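# Seat the loose fuse in the empty clip holder

## Task

Push the loose fuse down into the empty fuse holder until it rests level across both clips, with the holder lying flat on the bench; it must stay that way on its own once the robot lets go, since a fuse held in place only by a gripper does not count.

## Robot and tools

Robot: two 7-joint arms, left_arm and right_arm, each ending in a parallel two-finger gripper. The names are labels only; left_arm stands on the +y side of the table. In a camera image, left and right do not follow the arm names.

Frame: every printed hand position uses one shared scene frame. Its origin sits on the table surface midway between the arms, +x points away from the robot over the table, +z points up. Positions are in metres and orientations are quaternions in w, x, y, z order. The reported hand position may be somewhat off from the real one, more so when an arm is stretched far out. The gripper's fingers point along its own +z axis and the fingers move apart and together along its y axis. The reported point lies between the pads when closed; the fingertips extend about 19 mm past it when closed and about 6 mm when wide open. Closing also moves the tips roughly 13 mm further from the arm, so keep clearance above the bench.

Tool execute_actions takes "actions", a list holding zero or one entry, plus an optional "pictures" boolean (camera images come back by default). An empty list commands nothing and just reports the state. An entry with "rows" (1 to 15 rows) and optional "steps" (1 to 15, default 15) is a motion; each control step lasts 1/30 s and uses one row, and if rows run out the final row keeps being applied. An entry with only "steps" (up to 300) is a wait: it returns once that many steps have elapsed since the previous result, and your own reply time counts toward it. A refused call moves nothing.

Each row is one flat list of 18 numbers covering both arms, even when only one moves: first left_arm's 7 joint targets, its gripper position and its gripper speed, then the same 9 for right_arm. Joint order per arm: waist, shoulder, upper arm roll, elbow, forearm roll, wrist pitch, wrist roll. Joint numbers are absolute target angles in radians, in the same form as the Joint positions line, not offsets. Stated ranges: waist, upper arm roll, forearm roll and wrist roll -69.115 to 69.115; shoulder -2.250 to 2.250; elbow -2.580 to 2.580; wrist pitch -2.100 to 2.100. The true end can differ by up to 0.013 rad either way. A target more than 0.013 rad beyond a stated end, and further out than the joint currently is, gets the call refused; a target past the real end is trimmed to that end, and a "joint sent to its limit" line may appear (possibly about an earlier, still running move). No such line does not prove more room exists.

Motion shaping: the target actually sent is kept within 0.304 rad of the measured angle for the first four joints and within 0.266 rad for the last three, and if the targets would shift the hand more than 70 mm from where it is measured, all of them are pulled back proportionally. Joints are speed and acceleration limited and finish together; after a big move an arm may not have arrived when the result returns. Between calls arms keep heading to the last row sent, until they have nearly stopped or a step is HELD.

Gripper numbers, both in [-1, 1], absolute: position +1 is fully open (85 mm), 0 is roughly 41 mm, about -0.8 brings the pads together, and -1 closes until something blocks them. Speed sets how fast the gap changes: about 20 mm/s at -1, 85 at 0, 150 at +1. Grip force is not adjustable; a full close presses roughly 190 to 235 N per pad. For a firm grip send -1 and keep sending it. For a gentle grip, open first, then command a position just a bit narrower than the part. To release, command a width larger than the part. To leave a gripper unchanged, repeat its previous two numbers, because 0 is a real command. Fingers that have stopped stay put until the position changes by 0.01 or more, but will close further by themselves (not past the request) if the part yields or slips.

Result lines: the state line gives each arm's end_effector_position and end_effector_quat_wxyz. Joint positions and Joint velocities list each arm's joints in order (rad, rad/s). position_measured_pct is about 50 minus 50 times the actual finger position number, 0 when fully open; stopping short of the request below about 90 means something is held or blocking, near 90 means the pads met on nothing or on something very thin. "joint command not followed" means a clearance check altered or blocked joint targets on some steps while the rest of the row ran. HELD marks steps where your row was not, or only partly, sent. A TORQUE FAULT stops an arm for 10 s and drops the rest of that call; load limits are 51.3 N m for the first four joints and 32.3 N m for the wrist three, including a held part's weight. MOTOR HOT appears from 60 °C; at 75 °C an OVER-TEMPERATURE FAULT lets that arm sag until it cools.

Tool zoom_image: "camera" is one of cam_head_left, cam_head_right, cam_high, cam_low, cam_left_wrist, cam_right_wrist (all 504x504), and "region" is [x0, y0, x1, y1] in pixels of that camera's latest image, top-left at (0, 0), no larger than 504 by 504. It moves nothing.

Tool show_instructions, no arguments, displays the reference pictures for the holder task. Tool finished_scene takes "scene", the current scene's number; it is final and reports whether the goal was met.

Avoid: knocking anything off the table, arms striking or shoving each other, dropping or slamming parts, and pressing so hard that a torque fault occurs. Expect occasional brief tugs on held parts or nudges to loose ones. Check the fuse stays seated after release before finishing.

Each tool is called after "Call:" as name([rows], argument=value, ...), one row to a line, values as JSON.

Reference images:

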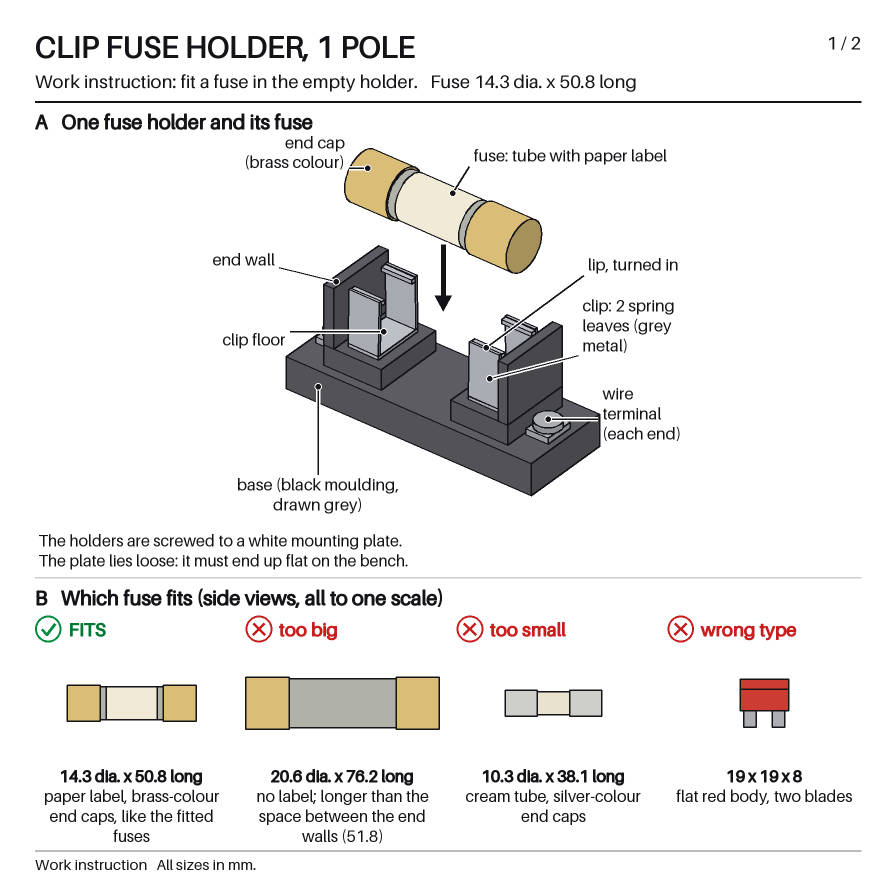

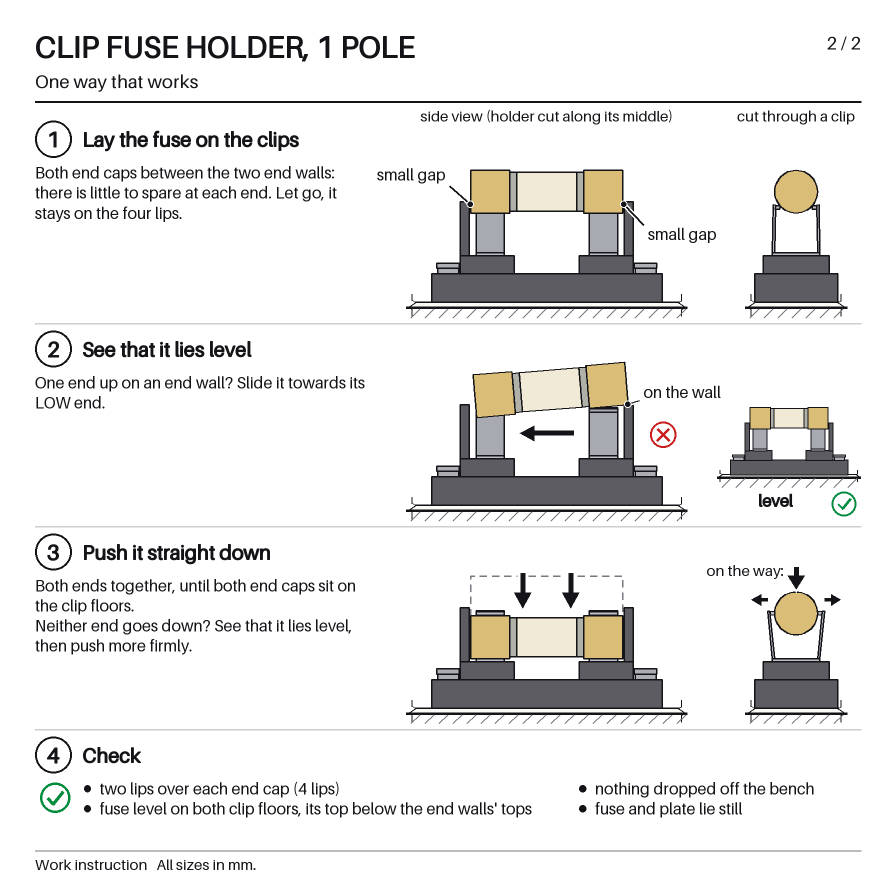

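## Session

Call:
execute_actions(actions=[])

Scene clock: 0.00 s of 4306.00 s.
left_arm: end_effector_position=(+0.2456, -0.0858, +0.3526) position_measured_pct=0.0 end_effector_quat_wxyz=(+0.157, +0.815, -0.450, -0.328) | right_arm: end_effector_position=(+0.4279, -0.2698, +0.1993) position_measured_pct=0.0 end_effector_quat_wxyz=(-0.002, -0.008, +1.000, -0.001)
Joint positions: left_arm=[ 0.317  0.813  0.749  0.909  0.15   1.935 -1.371] | right_arm=[-0.058  0.432  0.002  1.66   0.001  1.055  1.519]
Joint velocities: left_arm=[ 0.     0.    -0.002 -0.    -0.    -0.001  0.002] | right_arm=[ 0.001  0.001  0.     0.001  0.    -0.    -0.002]

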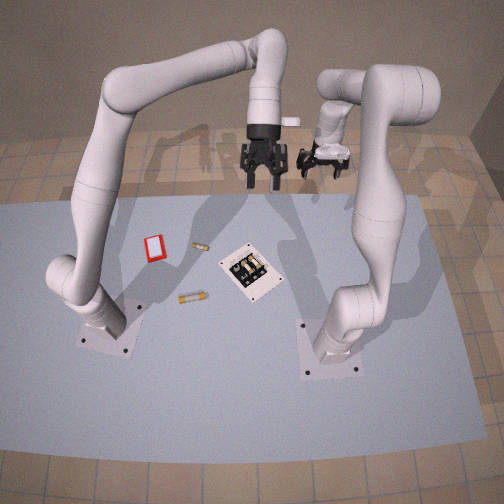

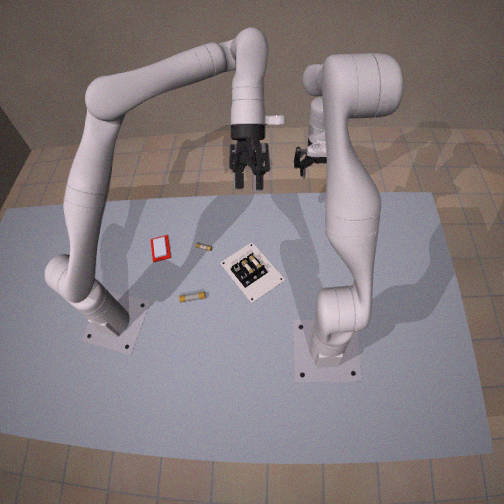

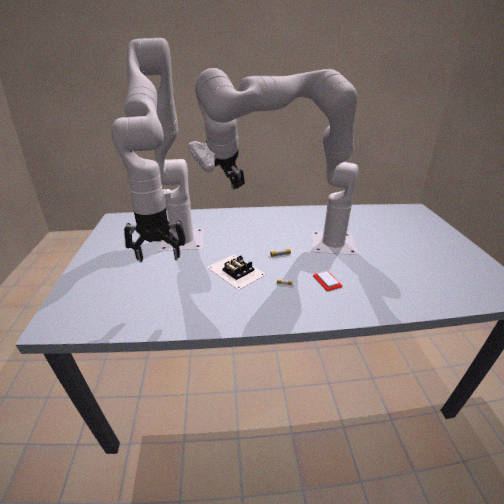

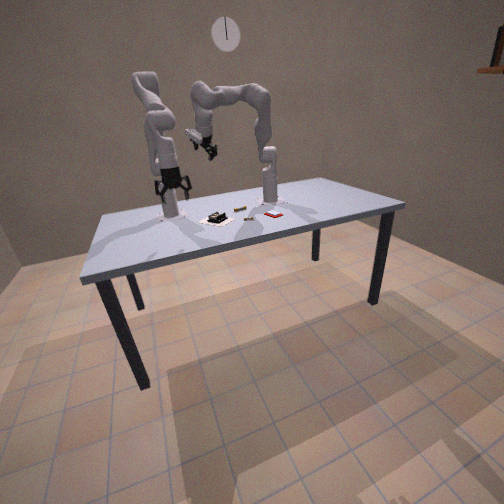

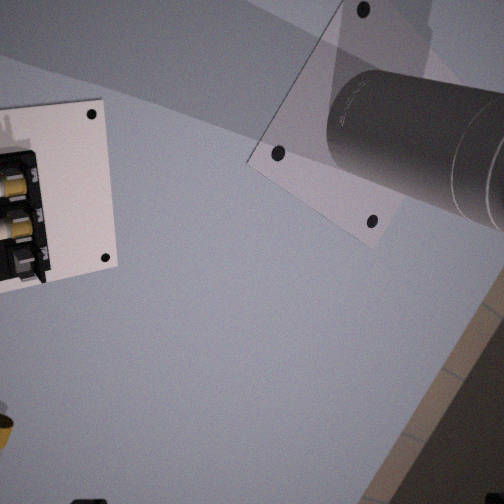

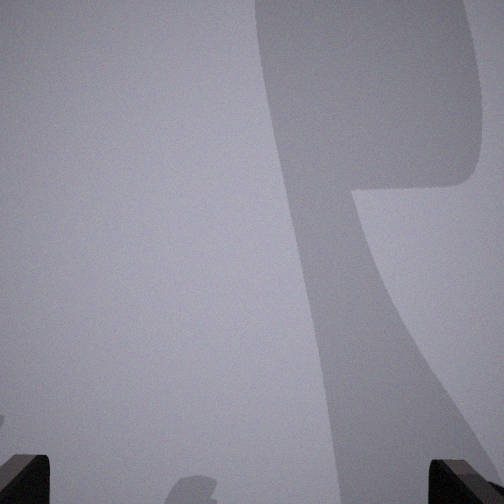

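Call:
zoom_image(camera="cam_head_left", region=[130, 210, 310, 330])

Call:
zoom_image(camera="cam_high", region=[190, 230, 360, 310])

Region (130, 210, 310, 330) of cam_head_left's 504x504 image, scaled by 2.800, with more detail than that image has.

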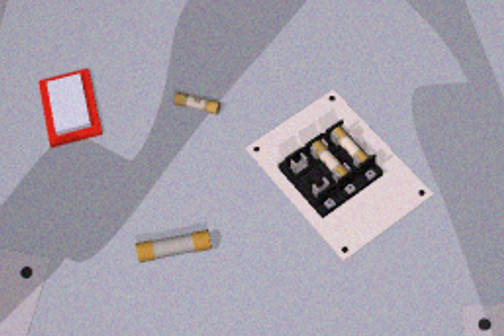

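Region (190, 230, 360, 310) of cam_high's 504x504 image, scaled by 2.965, with more detail than that image has; it fills the top 237 rows of this view, and the rest is white.

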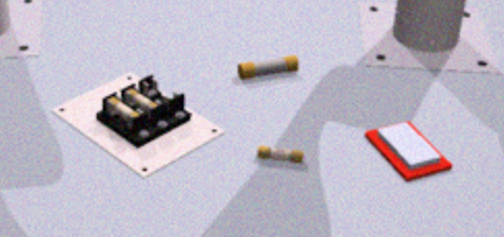

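Call:
execute_actions([
  {"rows": [[-1.0,0.6,0.749,0.909,0.15,1.935,-1.371,1,0,-0.058,0.432,0.002,1.66,0.001,1.055,1.519,1,0]], "steps": 15},
], pictures=false)

Call:
execute_actions([
  {"steps": 20},
], pictures=false)

Scene clock: 4.53 s of 4306.00 s.
left_arm: end_effector_position=(+0.3729, +0.0132, +0.4116) position_measured_pct=0.0 end_effector_quat_wxyz=(+0.201, +0.902, -0.312, -0.220) | right_arm: end_effector_position=(+0.4278, -0.2702, +0.1991) position_measured_pct=0.0 end_effector_quat_wxyz=(-0.003, -0.008, +1.000, -0.001)
Joint positions: left_arm=[-0.053  0.653  0.75   0.909  0.15   1.935 -1.371] | right_arm=[-0.058  0.432  0.002  1.66   0.001  1.055  1.519]
Joint velocities: left_arm=[-0.951 -0.191 -0.001 -0.002 -0.003 -0.001 -0.001] | right_arm=[ 0.    -0.    -0.     0.    -0.     0.     0.002]
Steps of this call (steps 1 to 90: nothing new was sent; then 1.03 s passed at rest; steps 91 to 105: all 15 steps of this action). Readings (joint positions | what the end effector reports):
91: left_arm=[0.315 0.812 0.750 0.909 0.150 1.935 -1.371] | right_arm=[-0.058 0.432 0.002 1.660 0.001 1.055 1.519] | left_arm position_measured_pct=0.0 | right_arm position_measured_pct=0.0
92: left_arm=[0.309 0.808 0.750 0.910 0.150 1.934 -1.371] | right_arm=[-0.058 0.432 0.002 1.660 0.001 1.055 1.519] | left_arm position_measured_pct=0.0 | right_arm position_measured_pct=0.0
94: left_arm=[0.279 0.787 0.750 0.911 0.150 1.934 -1.371] | right_arm=[-0.058 0.432 0.002 1.660 0.001 1.055 1.519] | left_arm position_measured_pct=0.0 | right_arm position_measured_pct=0.0
98: left_arm=[0.166 0.722 0.750 0.910 0.150 1.934 -1.371] | right_arm=[-0.058 0.432 0.002 1.660 0.001 1.055 1.519] | left_arm position_measured_pct=0.0 | right_arm position_measured_pct=0.0
105: the state above

Scene clock: 5.20 s of 4306.00 s.
left_arm: end_effector_position=(+0.5026, +0.2625, +0.4283) position_measured_pct=0.0 end_effector_quat_wxyz=(+0.249, +0.960, -0.018, -0.126) | right_arm: end_effector_position=(+0.4278, -0.2702, +0.1991) position_measured_pct=0.0 end_effector_quat_wxyz=(-0.003, -0.008, +1.000, -0.001)
Joint positions: left_arm=[-0.689  0.606  0.749  0.909  0.15   1.935 -1.371] | right_arm=[-0.058  0.432  0.002  1.66   0.001  1.055  1.519]
Joint velocities: left_arm=[-0.949 -0.017  0.002  0.     0.002 -0.     0.001] | right_arm=[ 0.001  0.    -0.    -0.001 -0.     0.    -0.001]
Steps of this call (steps 1 to 20: the robot went on to your last target). Readings (joint positions | what the end effector reports):
1: left_arm=[-0.085 0.647 0.750 0.909 0.150 1.935 -1.371] | right_arm=[-0.058 0.432 0.002 1.660 0.001 1.055 1.519] | left_arm position_measured_pct=0.0 | right_arm position_measured_pct=0.0
2: left_arm=[-0.117 0.642 0.750 0.909 0.150 1.935 -1.371] | right_arm=[-0.058 0.432 0.002 1.660 0.001 1.055 1.519] | left_arm position_measured_pct=0.0 | right_arm position_measured_pct=0.0
4: left_arm=[-0.180 0.633 0.749 0.909 0.150 1.935 -1.371] | right_arm=[-0.058 0.432 0.002 1.660 0.001 1.055 1.519] | left_arm position_measured_pct=0.0 | right_arm position_measured_pct=0.0
8: left_arm=[-0.308 0.621 0.749 0.909 0.150 1.935 -1.371] | right_arm=[-0.058 0.432 0.002 1.660 0.001 1.055 1.519] | left_arm position_measured_pct=0.0 | right_arm position_measured_pct=0.0
20: the state above

Call:
execute_actions([
  {"rows": [[-1.2,0.6,0.749,0.909,0.15,1.935,-1.371,1,0,-0.8915,0.341,0.0,1.622,0.0,1.178,0.686,1,0]], "steps": 15},
], pictures=false)

Call:
execute_actions([
  {"steps": 30},
])

Scene clock: 6.13 s of 4306.00 s.
left_arm: end_effector_position=(+0.4860, +0.4883, +0.4301) position_measured_pct=0.0 end_effector_quat_wxyz=(+0.270, +0.935, +0.223, -0.058) | right_arm: end_effector_position=(+0.3849, -0.1111, +0.2377) position_measured_pct=0.0 end_effector_quat_wxyz=(-0.000, -0.036, +0.999, -0.001)
Joint positions: left_arm=[-1.196  0.601  0.749  0.909  0.15   1.935 -1.371] | right_arm=[-0.432  0.364  0.001  1.63   0.001  1.148  1.2  ]
Joint velocities: left_arm=[-0.036 -0.006  0.009  0.003  0.003  0.001  0.001] | right_arm=[-0.964 -0.081 -0.005 -0.035 -0.003  0.114 -0.842]
Steps of this call (steps 1 to 13: the robot went on to your last target; steps 14 to 28: all 15 steps of this action). Readings (joint positions | what the end effector reports):
14: left_arm=[-0.995 0.601 0.748 0.909 0.150 1.935 -1.371] | right_arm=[-0.060 0.432 0.002 1.660 0.001 1.055 1.518] | left_arm position_measured_pct=0.0 | right_arm position_measured_pct=0.0
15: left_arm=[-1.003 0.601 0.750 0.909 0.151 1.935 -1.371] | right_arm=[-0.067 0.430 0.003 1.659 0.002 1.057 1.514] | left_arm position_measured_pct=0.0 | right_arm position_measured_pct=0.0
17: left_arm=[-1.035 0.600 0.751 0.910 0.151 1.935 -1.371] | right_arm=[-0.097 0.421 0.004 1.656 0.002 1.068 1.491] | left_arm position_measured_pct=0.0 | right_arm position_measured_pct=0.0
21: left_arm=[-1.143 0.600 0.749 0.909 0.149 1.935 -1.371] | right_arm=[-0.211 0.393 0.003 1.644 0.001 1.106 1.394] | left_arm position_measured_pct=0.0 | right_arm position_measured_pct=0.0
28: the state above

Scene clock: 7.13 s of 4306.00 s.
left_arm: end_effector_position=(+0.4853, +0.4899, +0.4303) position_measured_pct=0.0 end_effector_quat_wxyz=(+0.270, +0.934, +0.225, -0.057) | right_arm: end_effector_position=(+0.2670, +0.0481, +0.2499) position_measured_pct=0.0 end_effector_quat_wxyz=(+0.000, -0.009, +1.000, +0.000)
Joint positions: left_arm=[-1.2    0.6    0.749  0.909  0.15   1.935 -1.371] | right_arm=[-0.891  0.341 -0.     1.622 -0.     1.178  0.686]
Joint velocities: left_arm=[-0.    -0.    -0.    -0.     0.     0.001  0.   ] | right_arm=[-0.001  0.     0.    -0.    -0.    -0.    -0.001]
Steps of this call (steps 1 to 30: the robot went on to your last target). Readings (joint positions | what the end effector reports):
1: left_arm=[-1.197 0.600 0.749 0.909 0.150 1.935 -1.371] | right_arm=[-0.465 0.361 0.001 1.629 0.001 1.152 1.172] | left_arm position_measured_pct=0.0 | right_arm position_measured_pct=0.0
2: left_arm=[-1.198 0.600 0.749 0.909 0.150 1.935 -1.371] | right_arm=[-0.497 0.359 0.001 1.628 0.000 1.155 1.144] | left_arm position_measured_pct=0.0 | right_arm position_measured_pct=0.0
4: left_arm=[-1.199 0.600 0.749 0.909 0.150 1.935 -1.371] | right_arm=[-0.562 0.355 0.001 1.627 0.000 1.160 1.087] | left_arm position_measured_pct=0.0 | right_arm position_measured_pct=0.0
8: left_arm=[-1.200 0.600 0.749 0.909 0.150 1.935 -1.371] | right_arm=[-0.692 0.349 0.000 1.624 0.000 1.168 0.968] | left_arm position_measured_pct=0.0 | right_arm position_measured_pct=0.0
30: the state above

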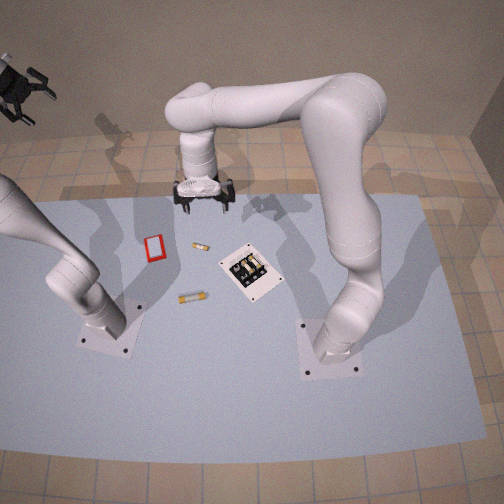

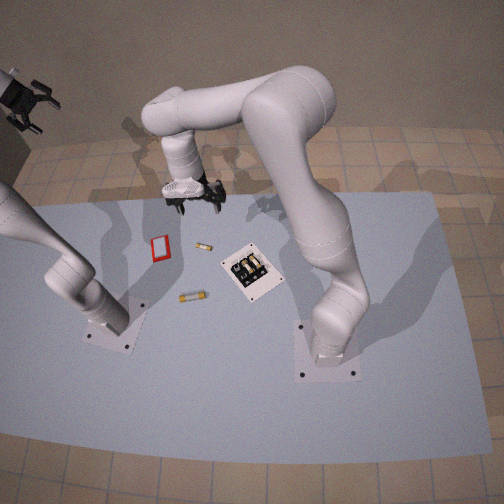

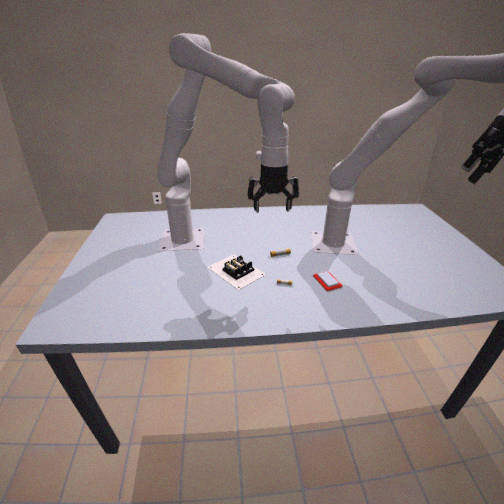

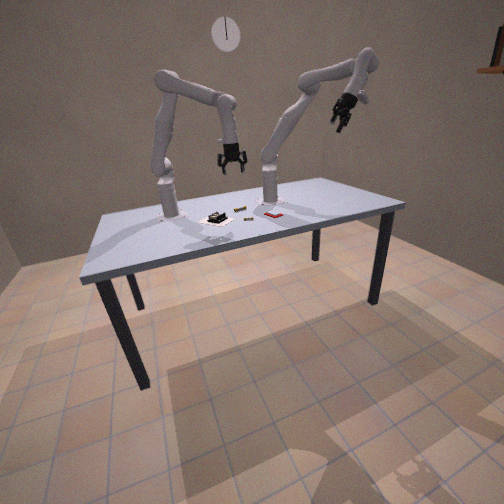

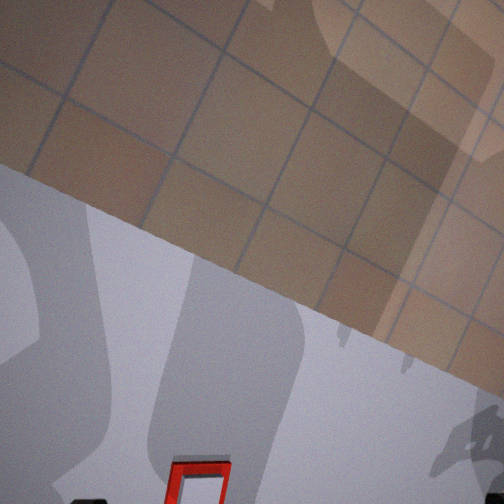

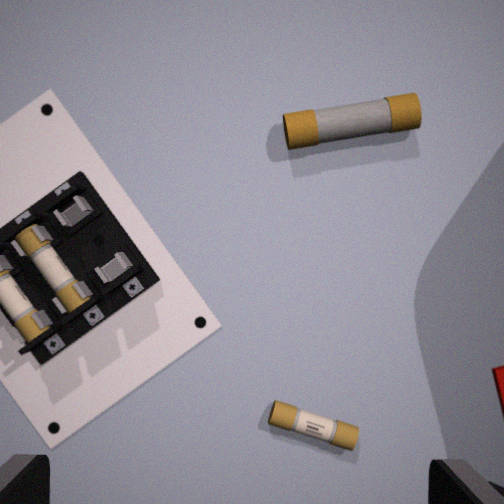

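Call:
execute_actions([
  {"rows": [[-1.2,0.6,0.749,0.909,0.15,1.935,-1.371,1,0,-0.8764,0.6466,0.0,1.6544,0.0,0.8406,1.981,0,0]], "steps": 15},
], pictures=false)

Call:
execute_actions([
  {"steps": 40},
])

Scene clock: 10.07 s of 4306.00 s.
left_arm: end_effector_position=(+0.4853, +0.4899, +0.4303) position_measured_pct=0.0 end_effector_quat_wxyz=(+0.270, +0.934, +0.225, -0.057) | right_arm: end_effector_position=(+0.3033, +0.0842, +0.1200) position_measured_pct=36.9 end_effector_quat_wxyz=(-0.001, -0.210, +0.978, -0.000)
Joint positions: left_arm=[-1.2    0.6    0.749  0.909  0.15   1.935 -1.371] | right_arm=[-0.878  0.606 -0.     1.651  0.     0.886  1.105]
Joint velocities: left_arm=[-0.001 -0.     0.002 -0.    -0.001 -0.     0.001] | right_arm=[ 0.013  0.248  0.     0.026 -0.    -0.305  1.216]
Steps of this call (steps 1 to 15: the robot went on to your last target; steps 16 to 73: nothing new was sent; steps 74 to 88: all 15 steps of this action). Readings (joint positions | what the end effector reports):
74: left_arm=[-1.200 0.600 0.749 0.909 0.150 1.935 -1.371] | right_arm=[-0.891 0.342 -0.000 1.622 -0.000 1.177 0.687] | left_arm position_measured_pct=0.0 | right_arm position_measured_pct=0.0
75: left_arm=[-1.200 0.600 0.749 0.909 0.150 1.935 -1.371] | right_arm=[-0.891 0.349 -0.000 1.622 -0.000 1.173 0.691] | left_arm position_measured_pct=0.0 | right_arm position_measured_pct=0.4
77: left_arm=[-1.200 0.600 0.749 0.909 0.150 1.935 -1.371] | right_arm=[-0.889 0.378 -0.000 1.624 -0.000 1.150 0.714] | left_arm position_measured_pct=0.0 | right_arm position_measured_pct=4.8
81: left_arm=[-1.200 0.600 0.749 0.909 0.150 1.935 -1.371] | right_arm=[-0.884 0.487 -0.000 1.636 -0.000 1.041 0.823] | left_arm position_measured_pct=0.0 | right_arm position_measured_pct=15.9
88: the state above

Scene clock: 11.40 s of 4306.00 s.
left_arm: end_effector_position=(+0.4853, +0.4899, +0.4303) position_measured_pct=0.0 end_effector_quat_wxyz=(+0.270, +0.934, +0.225, -0.057) | right_arm: end_effector_position=(+0.3073, +0.0875, +0.0997) position_measured_pct=49.6 end_effector_quat_wxyz=(-0.000, -0.604, +0.797, -0.000)
Joint positions: left_arm=[-1.2    0.6    0.749  0.909  0.15   1.935 -1.371] | right_arm=[-0.876  0.647  0.     1.654  0.     0.841  1.981]
Joint velocities: left_arm=[-0.001  0.001 -0.001  0.    -0.001 -0.001 -0.   ] | right_arm=[-0.001 -0.    -0.    -0.001 -0.     0.     0.001]
Steps of this call (steps 1 to 40: the robot went on to your last target). Readings (joint positions | what the end effector reports):
1: left_arm=[-1.200 0.600 0.749 0.909 0.150 1.935 -1.371] | right_arm=[-0.878 0.614 0.000 1.651 0.000 0.877 1.146] | left_arm position_measured_pct=0.0 | right_arm position_measured_pct=39.7
2: left_arm=[-1.200 0.600 0.749 0.909 0.150 1.935 -1.371] | right_arm=[-0.878 0.620 0.000 1.652 0.000 0.869 1.186] | left_arm position_measured_pct=0.0 | right_arm position_measured_pct=42.9
4: left_arm=[-1.200 0.600 0.749 0.909 0.150 1.935 -1.371] | right_arm=[-0.877 0.629 0.000 1.653 0.000 0.859 1.267] | left_arm position_measured_pct=0.0 | right_arm position_measured_pct=47.6
8: left_arm=[-1.200 0.600 0.749 0.909 0.150 1.935 -1.371] | right_arm=[-0.877 0.639 0.000 1.654 0.000 0.848 1.430] | left_arm position_measured_pct=0.0 | right_arm position_measured_pct=49.6
40: the state above

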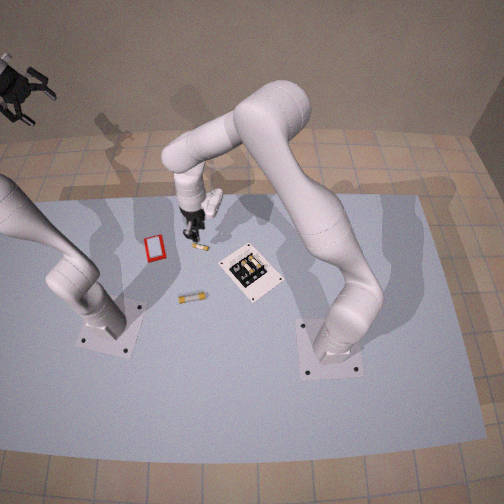

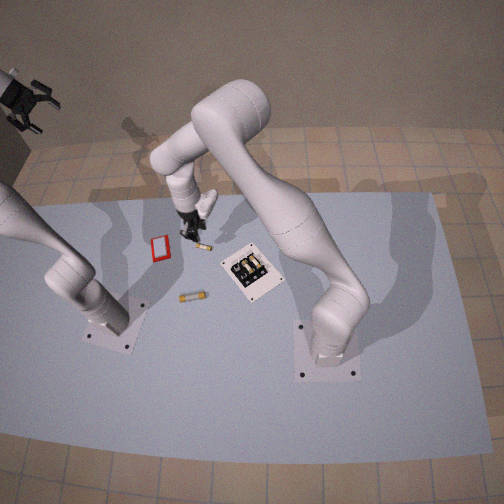

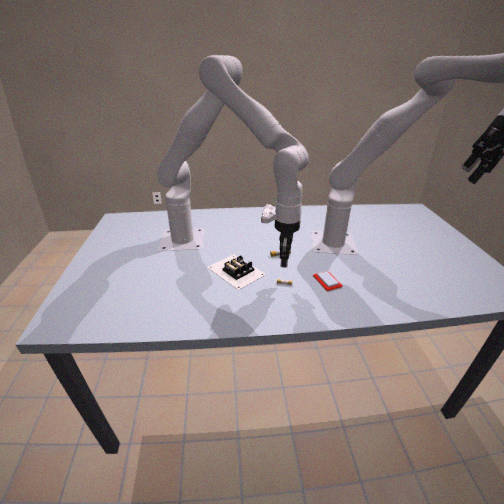

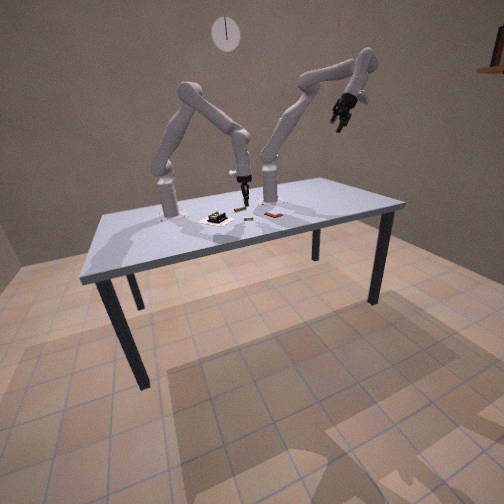

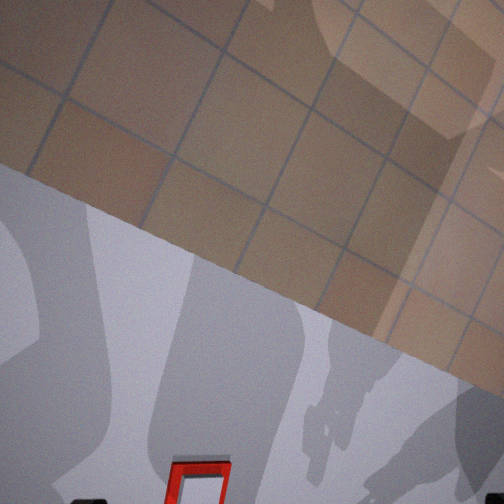

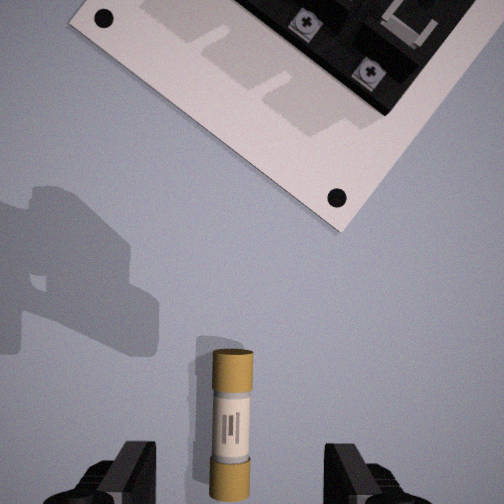

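Call:
execute_actions([
  {"rows": [[-1.2,0.6,0.749,0.909,0.15,1.935,-1.371,1,0,-0.8725,0.7639,0.0,1.6891,0.0,0.6886,1.9645,0,0]], "steps": 15},
], pictures=false)

Call:
execute_actions([
  {"steps": 15},
])

Scene clock: 13.33 s of 4306.00 s.
left_arm: end_effector_position=(+0.4853, +0.4899, +0.4303) position_measured_pct=0.0 end_effector_quat_wxyz=(+0.270, +0.934, +0.225, -0.057) | right_arm: end_effector_position=(+0.3109, +0.0888, +0.0352) position_measured_pct=49.6 end_effector_quat_wxyz=(+0.001, -0.596, +0.803, +0.000)
Joint positions: left_arm=[-1.2    0.6    0.749  0.909  0.15   1.935 -1.371] | right_arm=[-0.873  0.763  0.     1.689  0.     0.689  1.965]
Joint velocities: left_arm=[-0.    -0.001  0.001  0.    -0.001 -0.001  0.002] | right_arm=[ 0.     0.012  0.    -0.     0.    -0.    -0.   ]
Steps of this call (steps 1 to 15: the robot went on to your last target; steps 16 to 43: nothing new was sent; steps 44 to 58: all 15 steps of this action). Readings (joint positions | what the end effector reports):
44: left_arm=[-1.200 0.600 0.749 0.909 0.150 1.935 -1.371] | right_arm=[-0.876 0.648 -0.000 1.655 -0.000 0.839 1.981] | left_arm position_measured_pct=0.0 | right_arm position_measured_pct=49.6
45: left_arm=[-1.200 0.600 0.749 0.909 0.150 1.935 -1.371] | right_arm=[-0.876 0.654 -0.000 1.655 -0.000 0.833 1.980] | left_arm position_measured_pct=0.0 | right_arm position_measured_pct=49.6
47: left_arm=[-1.200 0.600 0.749 0.909 0.150 1.935 -1.371] | right_arm=[-0.875 0.684 0.000 1.663 -0.000 0.798 1.976] | left_arm position_measured_pct=0.0 | right_arm position_measured_pct=49.6
51: left_arm=[-1.200 0.600 0.749 0.909 0.150 1.935 -1.371] | right_arm=[-0.873 0.753 -0.000 1.687 0.000 0.702 1.966] | left_arm position_measured_pct=0.0 | right_arm position_measured_pct=49.6
58: the state above

Scene clock: 13.83 s of 4306.00 s.
left_arm: end_effector_position=(+0.4853, +0.4899, +0.4303) position_measured_pct=0.0 end_effector_quat_wxyz=(+0.270, +0.934, +0.225, -0.057) | right_arm: end_effector_position=(+0.3107, +0.0886, +0.0346) position_measured_pct=49.6 end_effector_quat_wxyz=(+0.000, -0.596, +0.803, +0.000)
Joint positions: left_arm=[-1.2    0.6    0.749  0.909  0.15   1.935 -1.371] | right_arm=[-0.873  0.764 -0.     1.689  0.     0.689  1.965]
Joint velocities: left_arm=[ 0.001 -0.     0.001  0.    -0.    -0.001  0.   ] | right_arm=[ 0.     0.001 -0.     0.     0.     0.    -0.001]
Steps of this call (steps 1 to 15: the robot went on to your last target). Readings (joint positions | what the end effector reports):
1: left_arm=[-1.200 0.600 0.749 0.909 0.150 1.935 -1.371] | right_arm=[-0.873 0.763 0.000 1.689 0.000 0.689 1.965] | left_arm position_measured_pct=0.0 | right_arm position_measured_pct=49.6
2: left_arm=[-1.200 0.600 0.749 0.909 0.150 1.935 -1.371] | right_arm=[-0.873 0.763 0.000 1.689 0.000 0.689 1.965] | left_arm position_measured_pct=0.0 | right_arm position_measured_pct=49.6
4: left_arm=[-1.200 0.600 0.749 0.909 0.150 1.935 -1.371] | right_arm=[-0.873 0.764 0.000 1.689 0.000 0.689 1.965] | left_arm position_measured_pct=0.0 | right_arm position_measured_pct=49.6
8: left_arm=[-1.200 0.600 0.749 0.909 0.150 1.935 -1.371] | right_arm=[-0.873 0.764 0.000 1.689 0.000 0.689 1.964] | left_arm position_measured_pct=0.0 | right_arm position_measured_pct=49.6
15: the state above
All arms were judged still, so your last target was given up. Only a new action makes them travel on or press farther. Fingers that are still opening or closing keep moving.

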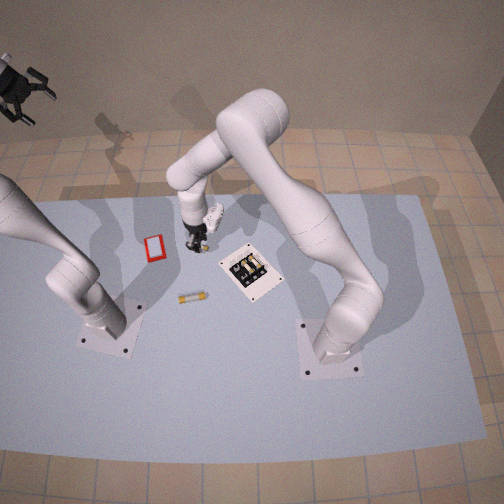

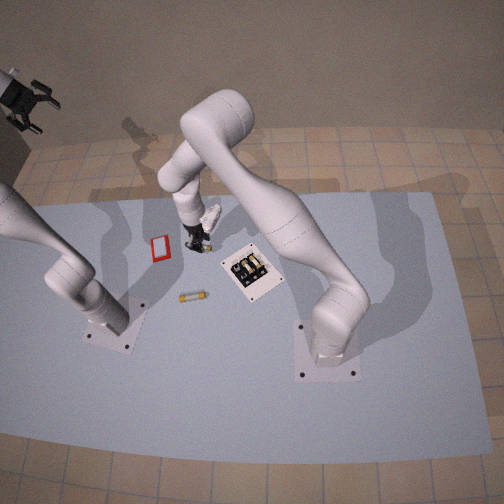

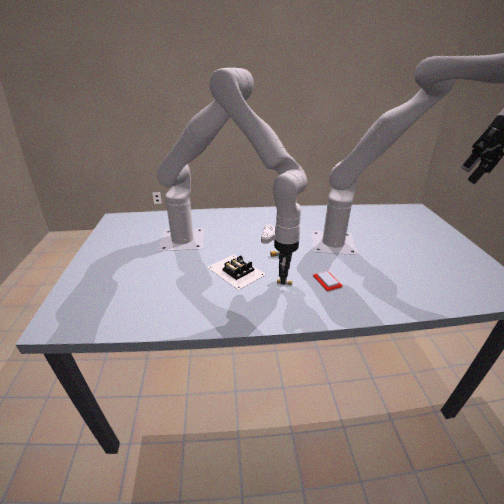

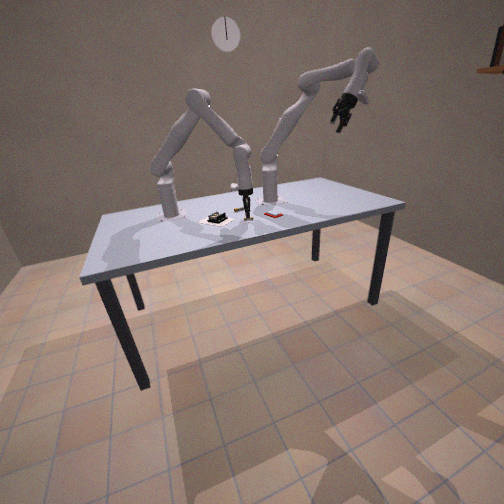

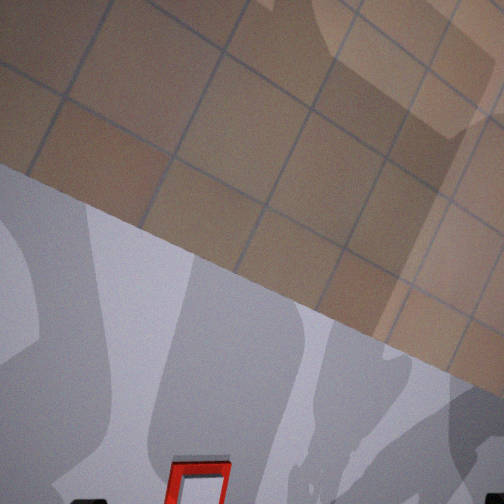

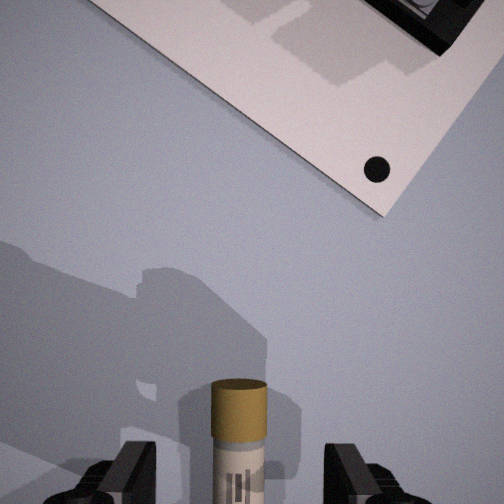

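Call:
zoom_image(camera="cam_high", region=[250, 240, 320, 300])

Region (250, 240, 320, 300) of cam_high's 504x504 image, scaled by 7.200, with more detail than that image has; it fills the top 432 rows of this view, and the rest is white.

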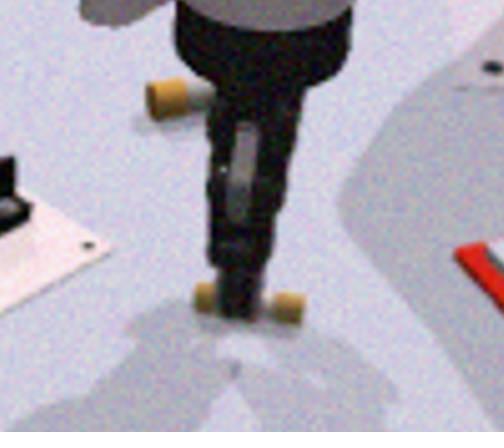

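Call:
execute_actions([
  {"rows": [[-1.2,0.6,0.749,0.909,0.15,1.935,-1.371,1,0,-0.8736,0.7911,0.0,1.6898,0.0,0.6607,1.9634,0,0]], "steps": 15},
])

Call:
zoom_image(camera="cam_low", region=[220, 180, 280, 230])

Scene clock: 15.97 s of 4306.00 s.
left_arm: end_effector_position=(+0.4853, +0.4899, +0.4303) position_measured_pct=0.0 end_effector_quat_wxyz=(+0.270, +0.934, +0.225, -0.057) | right_arm: end_effector_position=(+0.3111, +0.0900, +0.0212) position_measured_pct=49.6 end_effector_quat_wxyz=(+0.000, -0.596, +0.803, +0.000)
Joint positions: left_arm=[-1.2    0.6    0.749  0.909  0.15   1.935 -1.371] | right_arm=[-0.874  0.791 -0.     1.69  -0.     0.661  1.963]
Joint velocities: left_arm=[-0.001  0.001  0.     0.     0.002 -0.001 -0.002] | right_arm=[ 0.001  0.002  0.    -0.    -0.    -0.001 -0.   ]
Steps of this call (steps 1 to 49: nothing new was sent; steps 50 to 64: all 15 steps of this action). Readings (joint positions | what the end effector reports):
50: left_arm=[-1.200 0.600 0.749 0.909 0.150 1.935 -1.371] | right_arm=[-0.873 0.765 0.000 1.689 0.000 0.688 1.964] | left_arm position_measured_pct=0.0 | right_arm position_measured_pct=49.6
51: left_arm=[-1.200 0.600 0.749 0.909 0.150 1.935 -1.371] | right_arm=[-0.873 0.772 0.000 1.689 0.000 0.682 1.964] | left_arm position_measured_pct=0.0 | right_arm position_measured_pct=49.6
53: left_arm=[-1.200 0.600 0.749 0.909 0.150 1.935 -1.371] | right_arm=[-0.873 0.789 0.000 1.690 0.000 0.665 1.964] | left_arm position_measured_pct=0.0 | right_arm position_measured_pct=49.6
57: left_arm=[-1.200 0.600 0.749 0.909 0.150 1.935 -1.371] | right_arm=[-0.874 0.790 -0.000 1.690 -0.000 0.661 1.963] | left_arm position_measured_pct=0.0 | right_arm position_measured_pct=49.6
64: the state above

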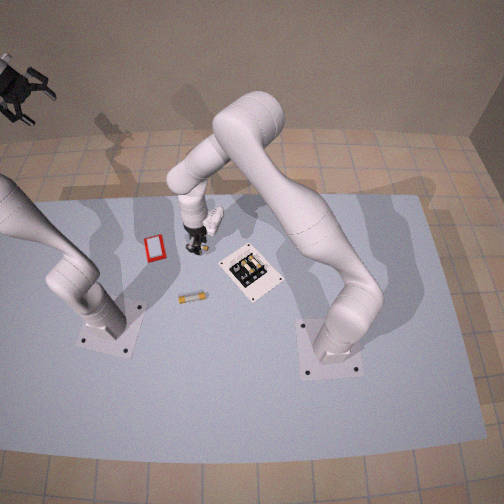

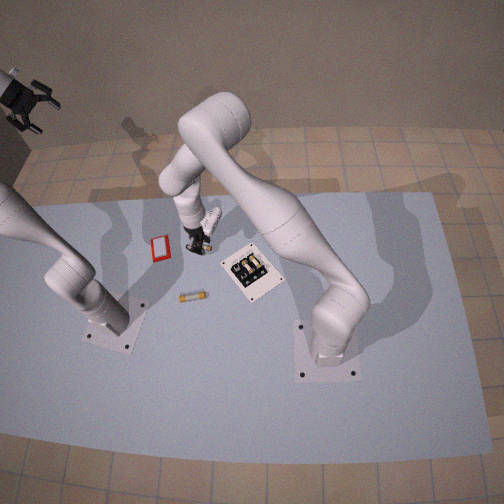

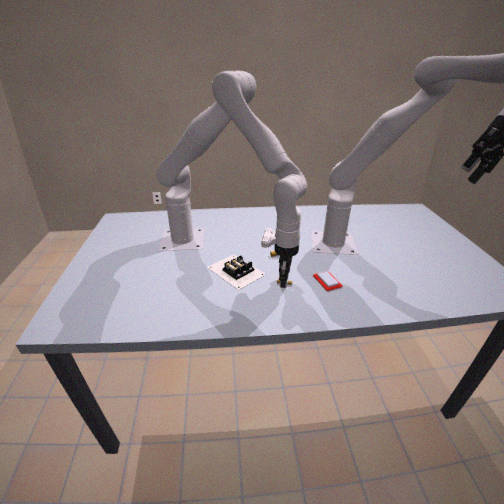

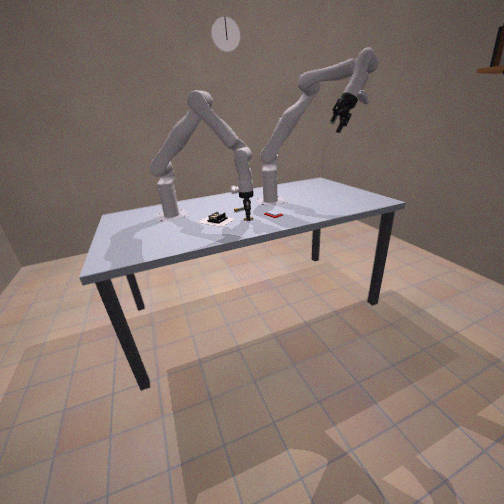

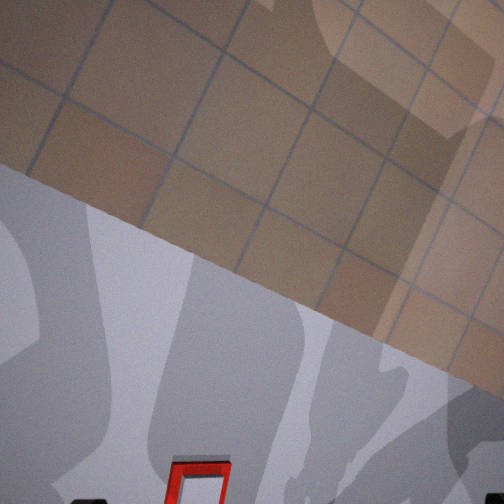

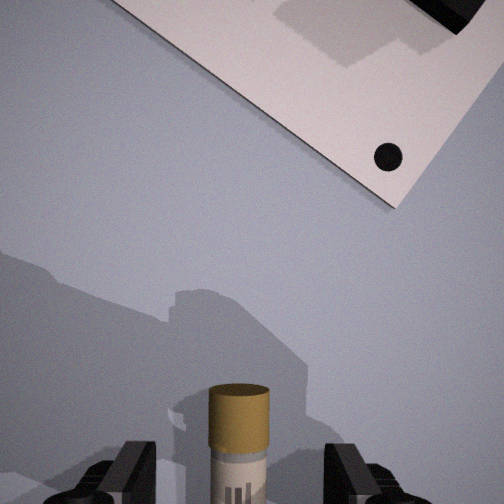

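Region (220, 180, 280, 230) of cam_low's 504x504 image, scaled by 8.400, with more detail than that image has.

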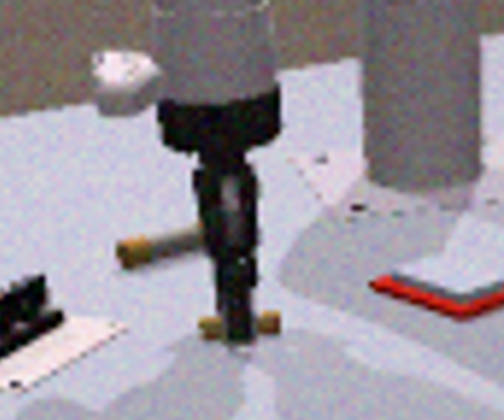

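Call:
execute_actions([
  {"rows": [[-1.2,0.6,0.749,0.909,0.15,1.935,-1.371,1,0,-0.8748,0.7930,0.0,1.6848,0.0,0.6638,1.9622,0,0],[-1.2,0.6,0.749,0.909,0.15,1.935,-1.371,1,0,-0.8748,0.7930,0.0,1.6848,0.0,0.6638,1.9622,0,0],[-1.2,0.6,0.749,0.909,0.15,1.935,-1.371,1,0,-0.8748,0.7930,0.0,1.6848,0.0,0.6638,1.9622,0,0],[-1.2,0.6,0.749,0.909,0.15,1.935,-1.371,1,0,-0.8748,0.7930,0.0,1.6848,0.0,0.6638,1.9622,-1,-0.3]], "steps": 15},
], pictures=false)

Call:
execute_actions([
  {"steps": 12},
])

Scene clock: 17.53 s of 4306.00 s.
left_arm: end_effector_position=(+0.4853, +0.4899, +0.4303) position_measured_pct=0.0 end_effector_quat_wxyz=(+0.270, +0.934, +0.225, -0.057) | right_arm: end_effector_position=(+0.3115, +0.0914, +0.0212) position_measured_pct=71.0 end_effector_quat_wxyz=(+0.000, -0.596, +0.803, +0.000)
Joint positions: left_arm=[-1.2    0.6    0.749  0.909  0.15   1.935 -1.371] | right_arm=[-0.875  0.793 -0.     1.685 -0.     0.664  1.962]
Joint velocities: left_arm=[-0.    -0.    -0.001  0.    -0.    -0.    -0.001] | right_arm=[-0.001  0.     0.    -0.    -0.    -0.    -0.   ]
Steps of this call (steps 1 to 15: the robot went on to your last target; steps 16 to 32: nothing new was sent; steps 33 to 47: all 15 steps of this action). Readings (joint positions | what the end effector reports):
33: left_arm=[-1.200 0.600 0.749 0.909 0.150 1.935 -1.371] | right_arm=[-0.874 0.792 0.000 1.689 0.000 0.661 1.963] | left_arm position_measured_pct=0.0 | right_arm position_measured_pct=49.6
34: left_arm=[-1.200 0.600 0.749 0.909 0.150 1.935 -1.371] | right_arm=[-0.875 0.793 0.000 1.687 0.000 0.663 1.963] | left_arm position_measured_pct=0.0 | right_arm position_measured_pct=49.6
36: left_arm=[-1.200 0.600 0.749 0.909 0.150 1.935 -1.371] | right_arm=[-0.875 0.793 -0.000 1.685 -0.000 0.664 1.962] | left_arm position_measured_pct=0.0 | right_arm position_measured_pct=49.6
40: left_arm=[-1.200 0.600 0.749 0.909 0.150 1.935 -1.371] | right_arm=[-0.875 0.793 -0.000 1.685 0.000 0.664 1.962] | left_arm position_measured_pct=0.0 | right_arm position_measured_pct=55.2
47: the state above

Scene clock: 17.93 s of 4306.00 s.
left_arm: end_effector_position=(+0.4853, +0.4899, +0.4303) position_measured_pct=0.0 end_effector_quat_wxyz=(+0.270, +0.934, +0.225, -0.057) | right_arm: end_effector_position=(+0.3116, +0.0914, +0.0215) position_measured_pct=81.7 end_effector_quat_wxyz=(+0.000, -0.596, +0.803, +0.000)
Joint positions: left_arm=[-1.2    0.6    0.749  0.909  0.15   1.935 -1.371] | right_arm=[-0.875  0.792  0.     1.685 -0.     0.664  1.962]
Joint velocities: left_arm=[-0.002 -0.001  0.002  0.     0.001  0.    -0.001] | right_arm=[-0.    -0.001  0.    -0.001 -0.     0.001 -0.   ]
Steps of this call (steps 1 to 12: the robot went on to your last target). Readings (joint positions | what the end effector reports):
1: left_arm=[-1.200 0.600 0.749 0.909 0.150 1.935 -1.371] | right_arm=[-0.875 0.793 -0.000 1.685 -0.000 0.664 1.962] | left_arm position_measured_pct=0.0 | right_arm position_measured_pct=73.4
2: left_arm=[-1.200 0.600 0.749 0.909 0.150 1.935 -1.371] | right_arm=[-0.875 0.793 0.000 1.685 0.000 0.664 1.962] | left_arm position_measured_pct=0.0 | right_arm position_measured_pct=75.8
4: left_arm=[-1.200 0.600 0.749 0.909 0.150 1.935 -1.371] | right_arm=[-0.875 0.793 0.000 1.685 -0.000 0.664 1.962] | left_arm position_measured_pct=0.0 | right_arm position_measured_pct=79.0
8: left_arm=[-1.200 0.600 0.749 0.909 0.150 1.935 -1.371] | right_arm=[-0.875 0.792 0.000 1.685 -0.000 0.664 1.962] | left_arm position_measured_pct=0.0 | right_arm position_measured_pct=81.7
12: the state above

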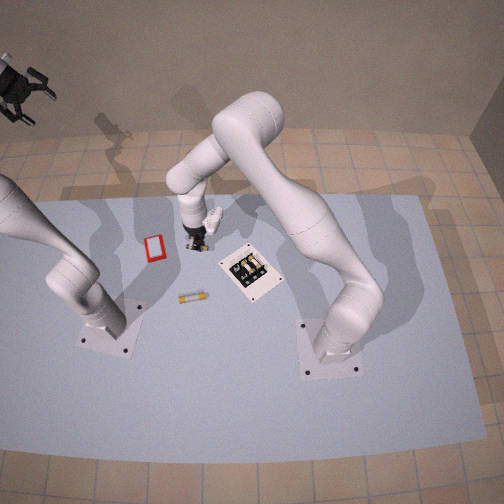

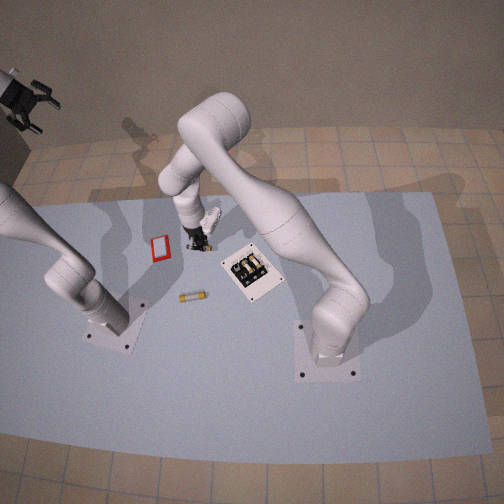

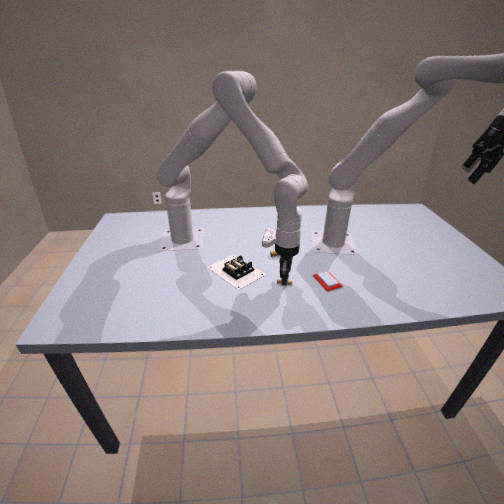

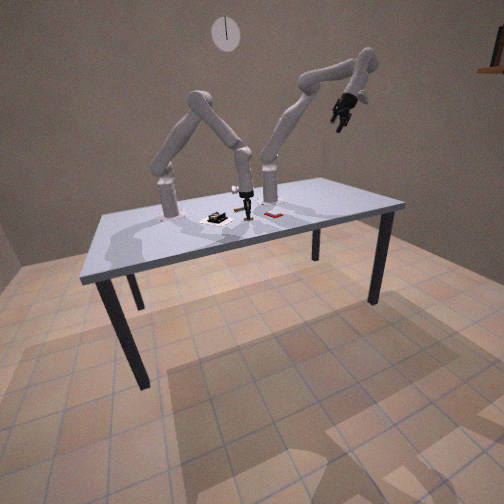

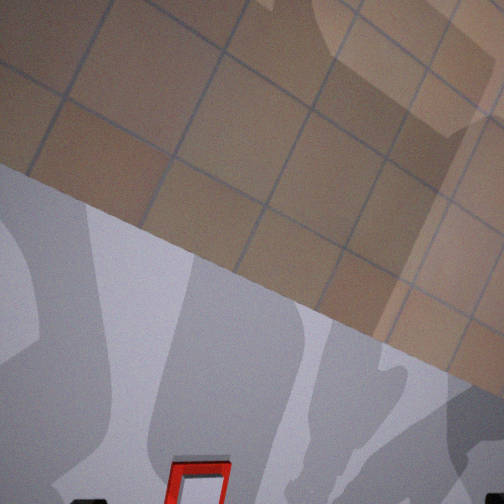

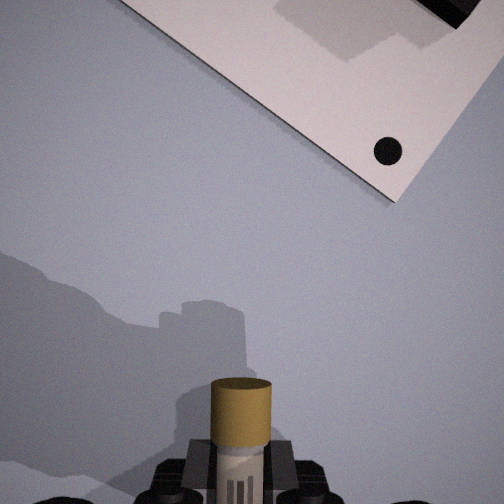

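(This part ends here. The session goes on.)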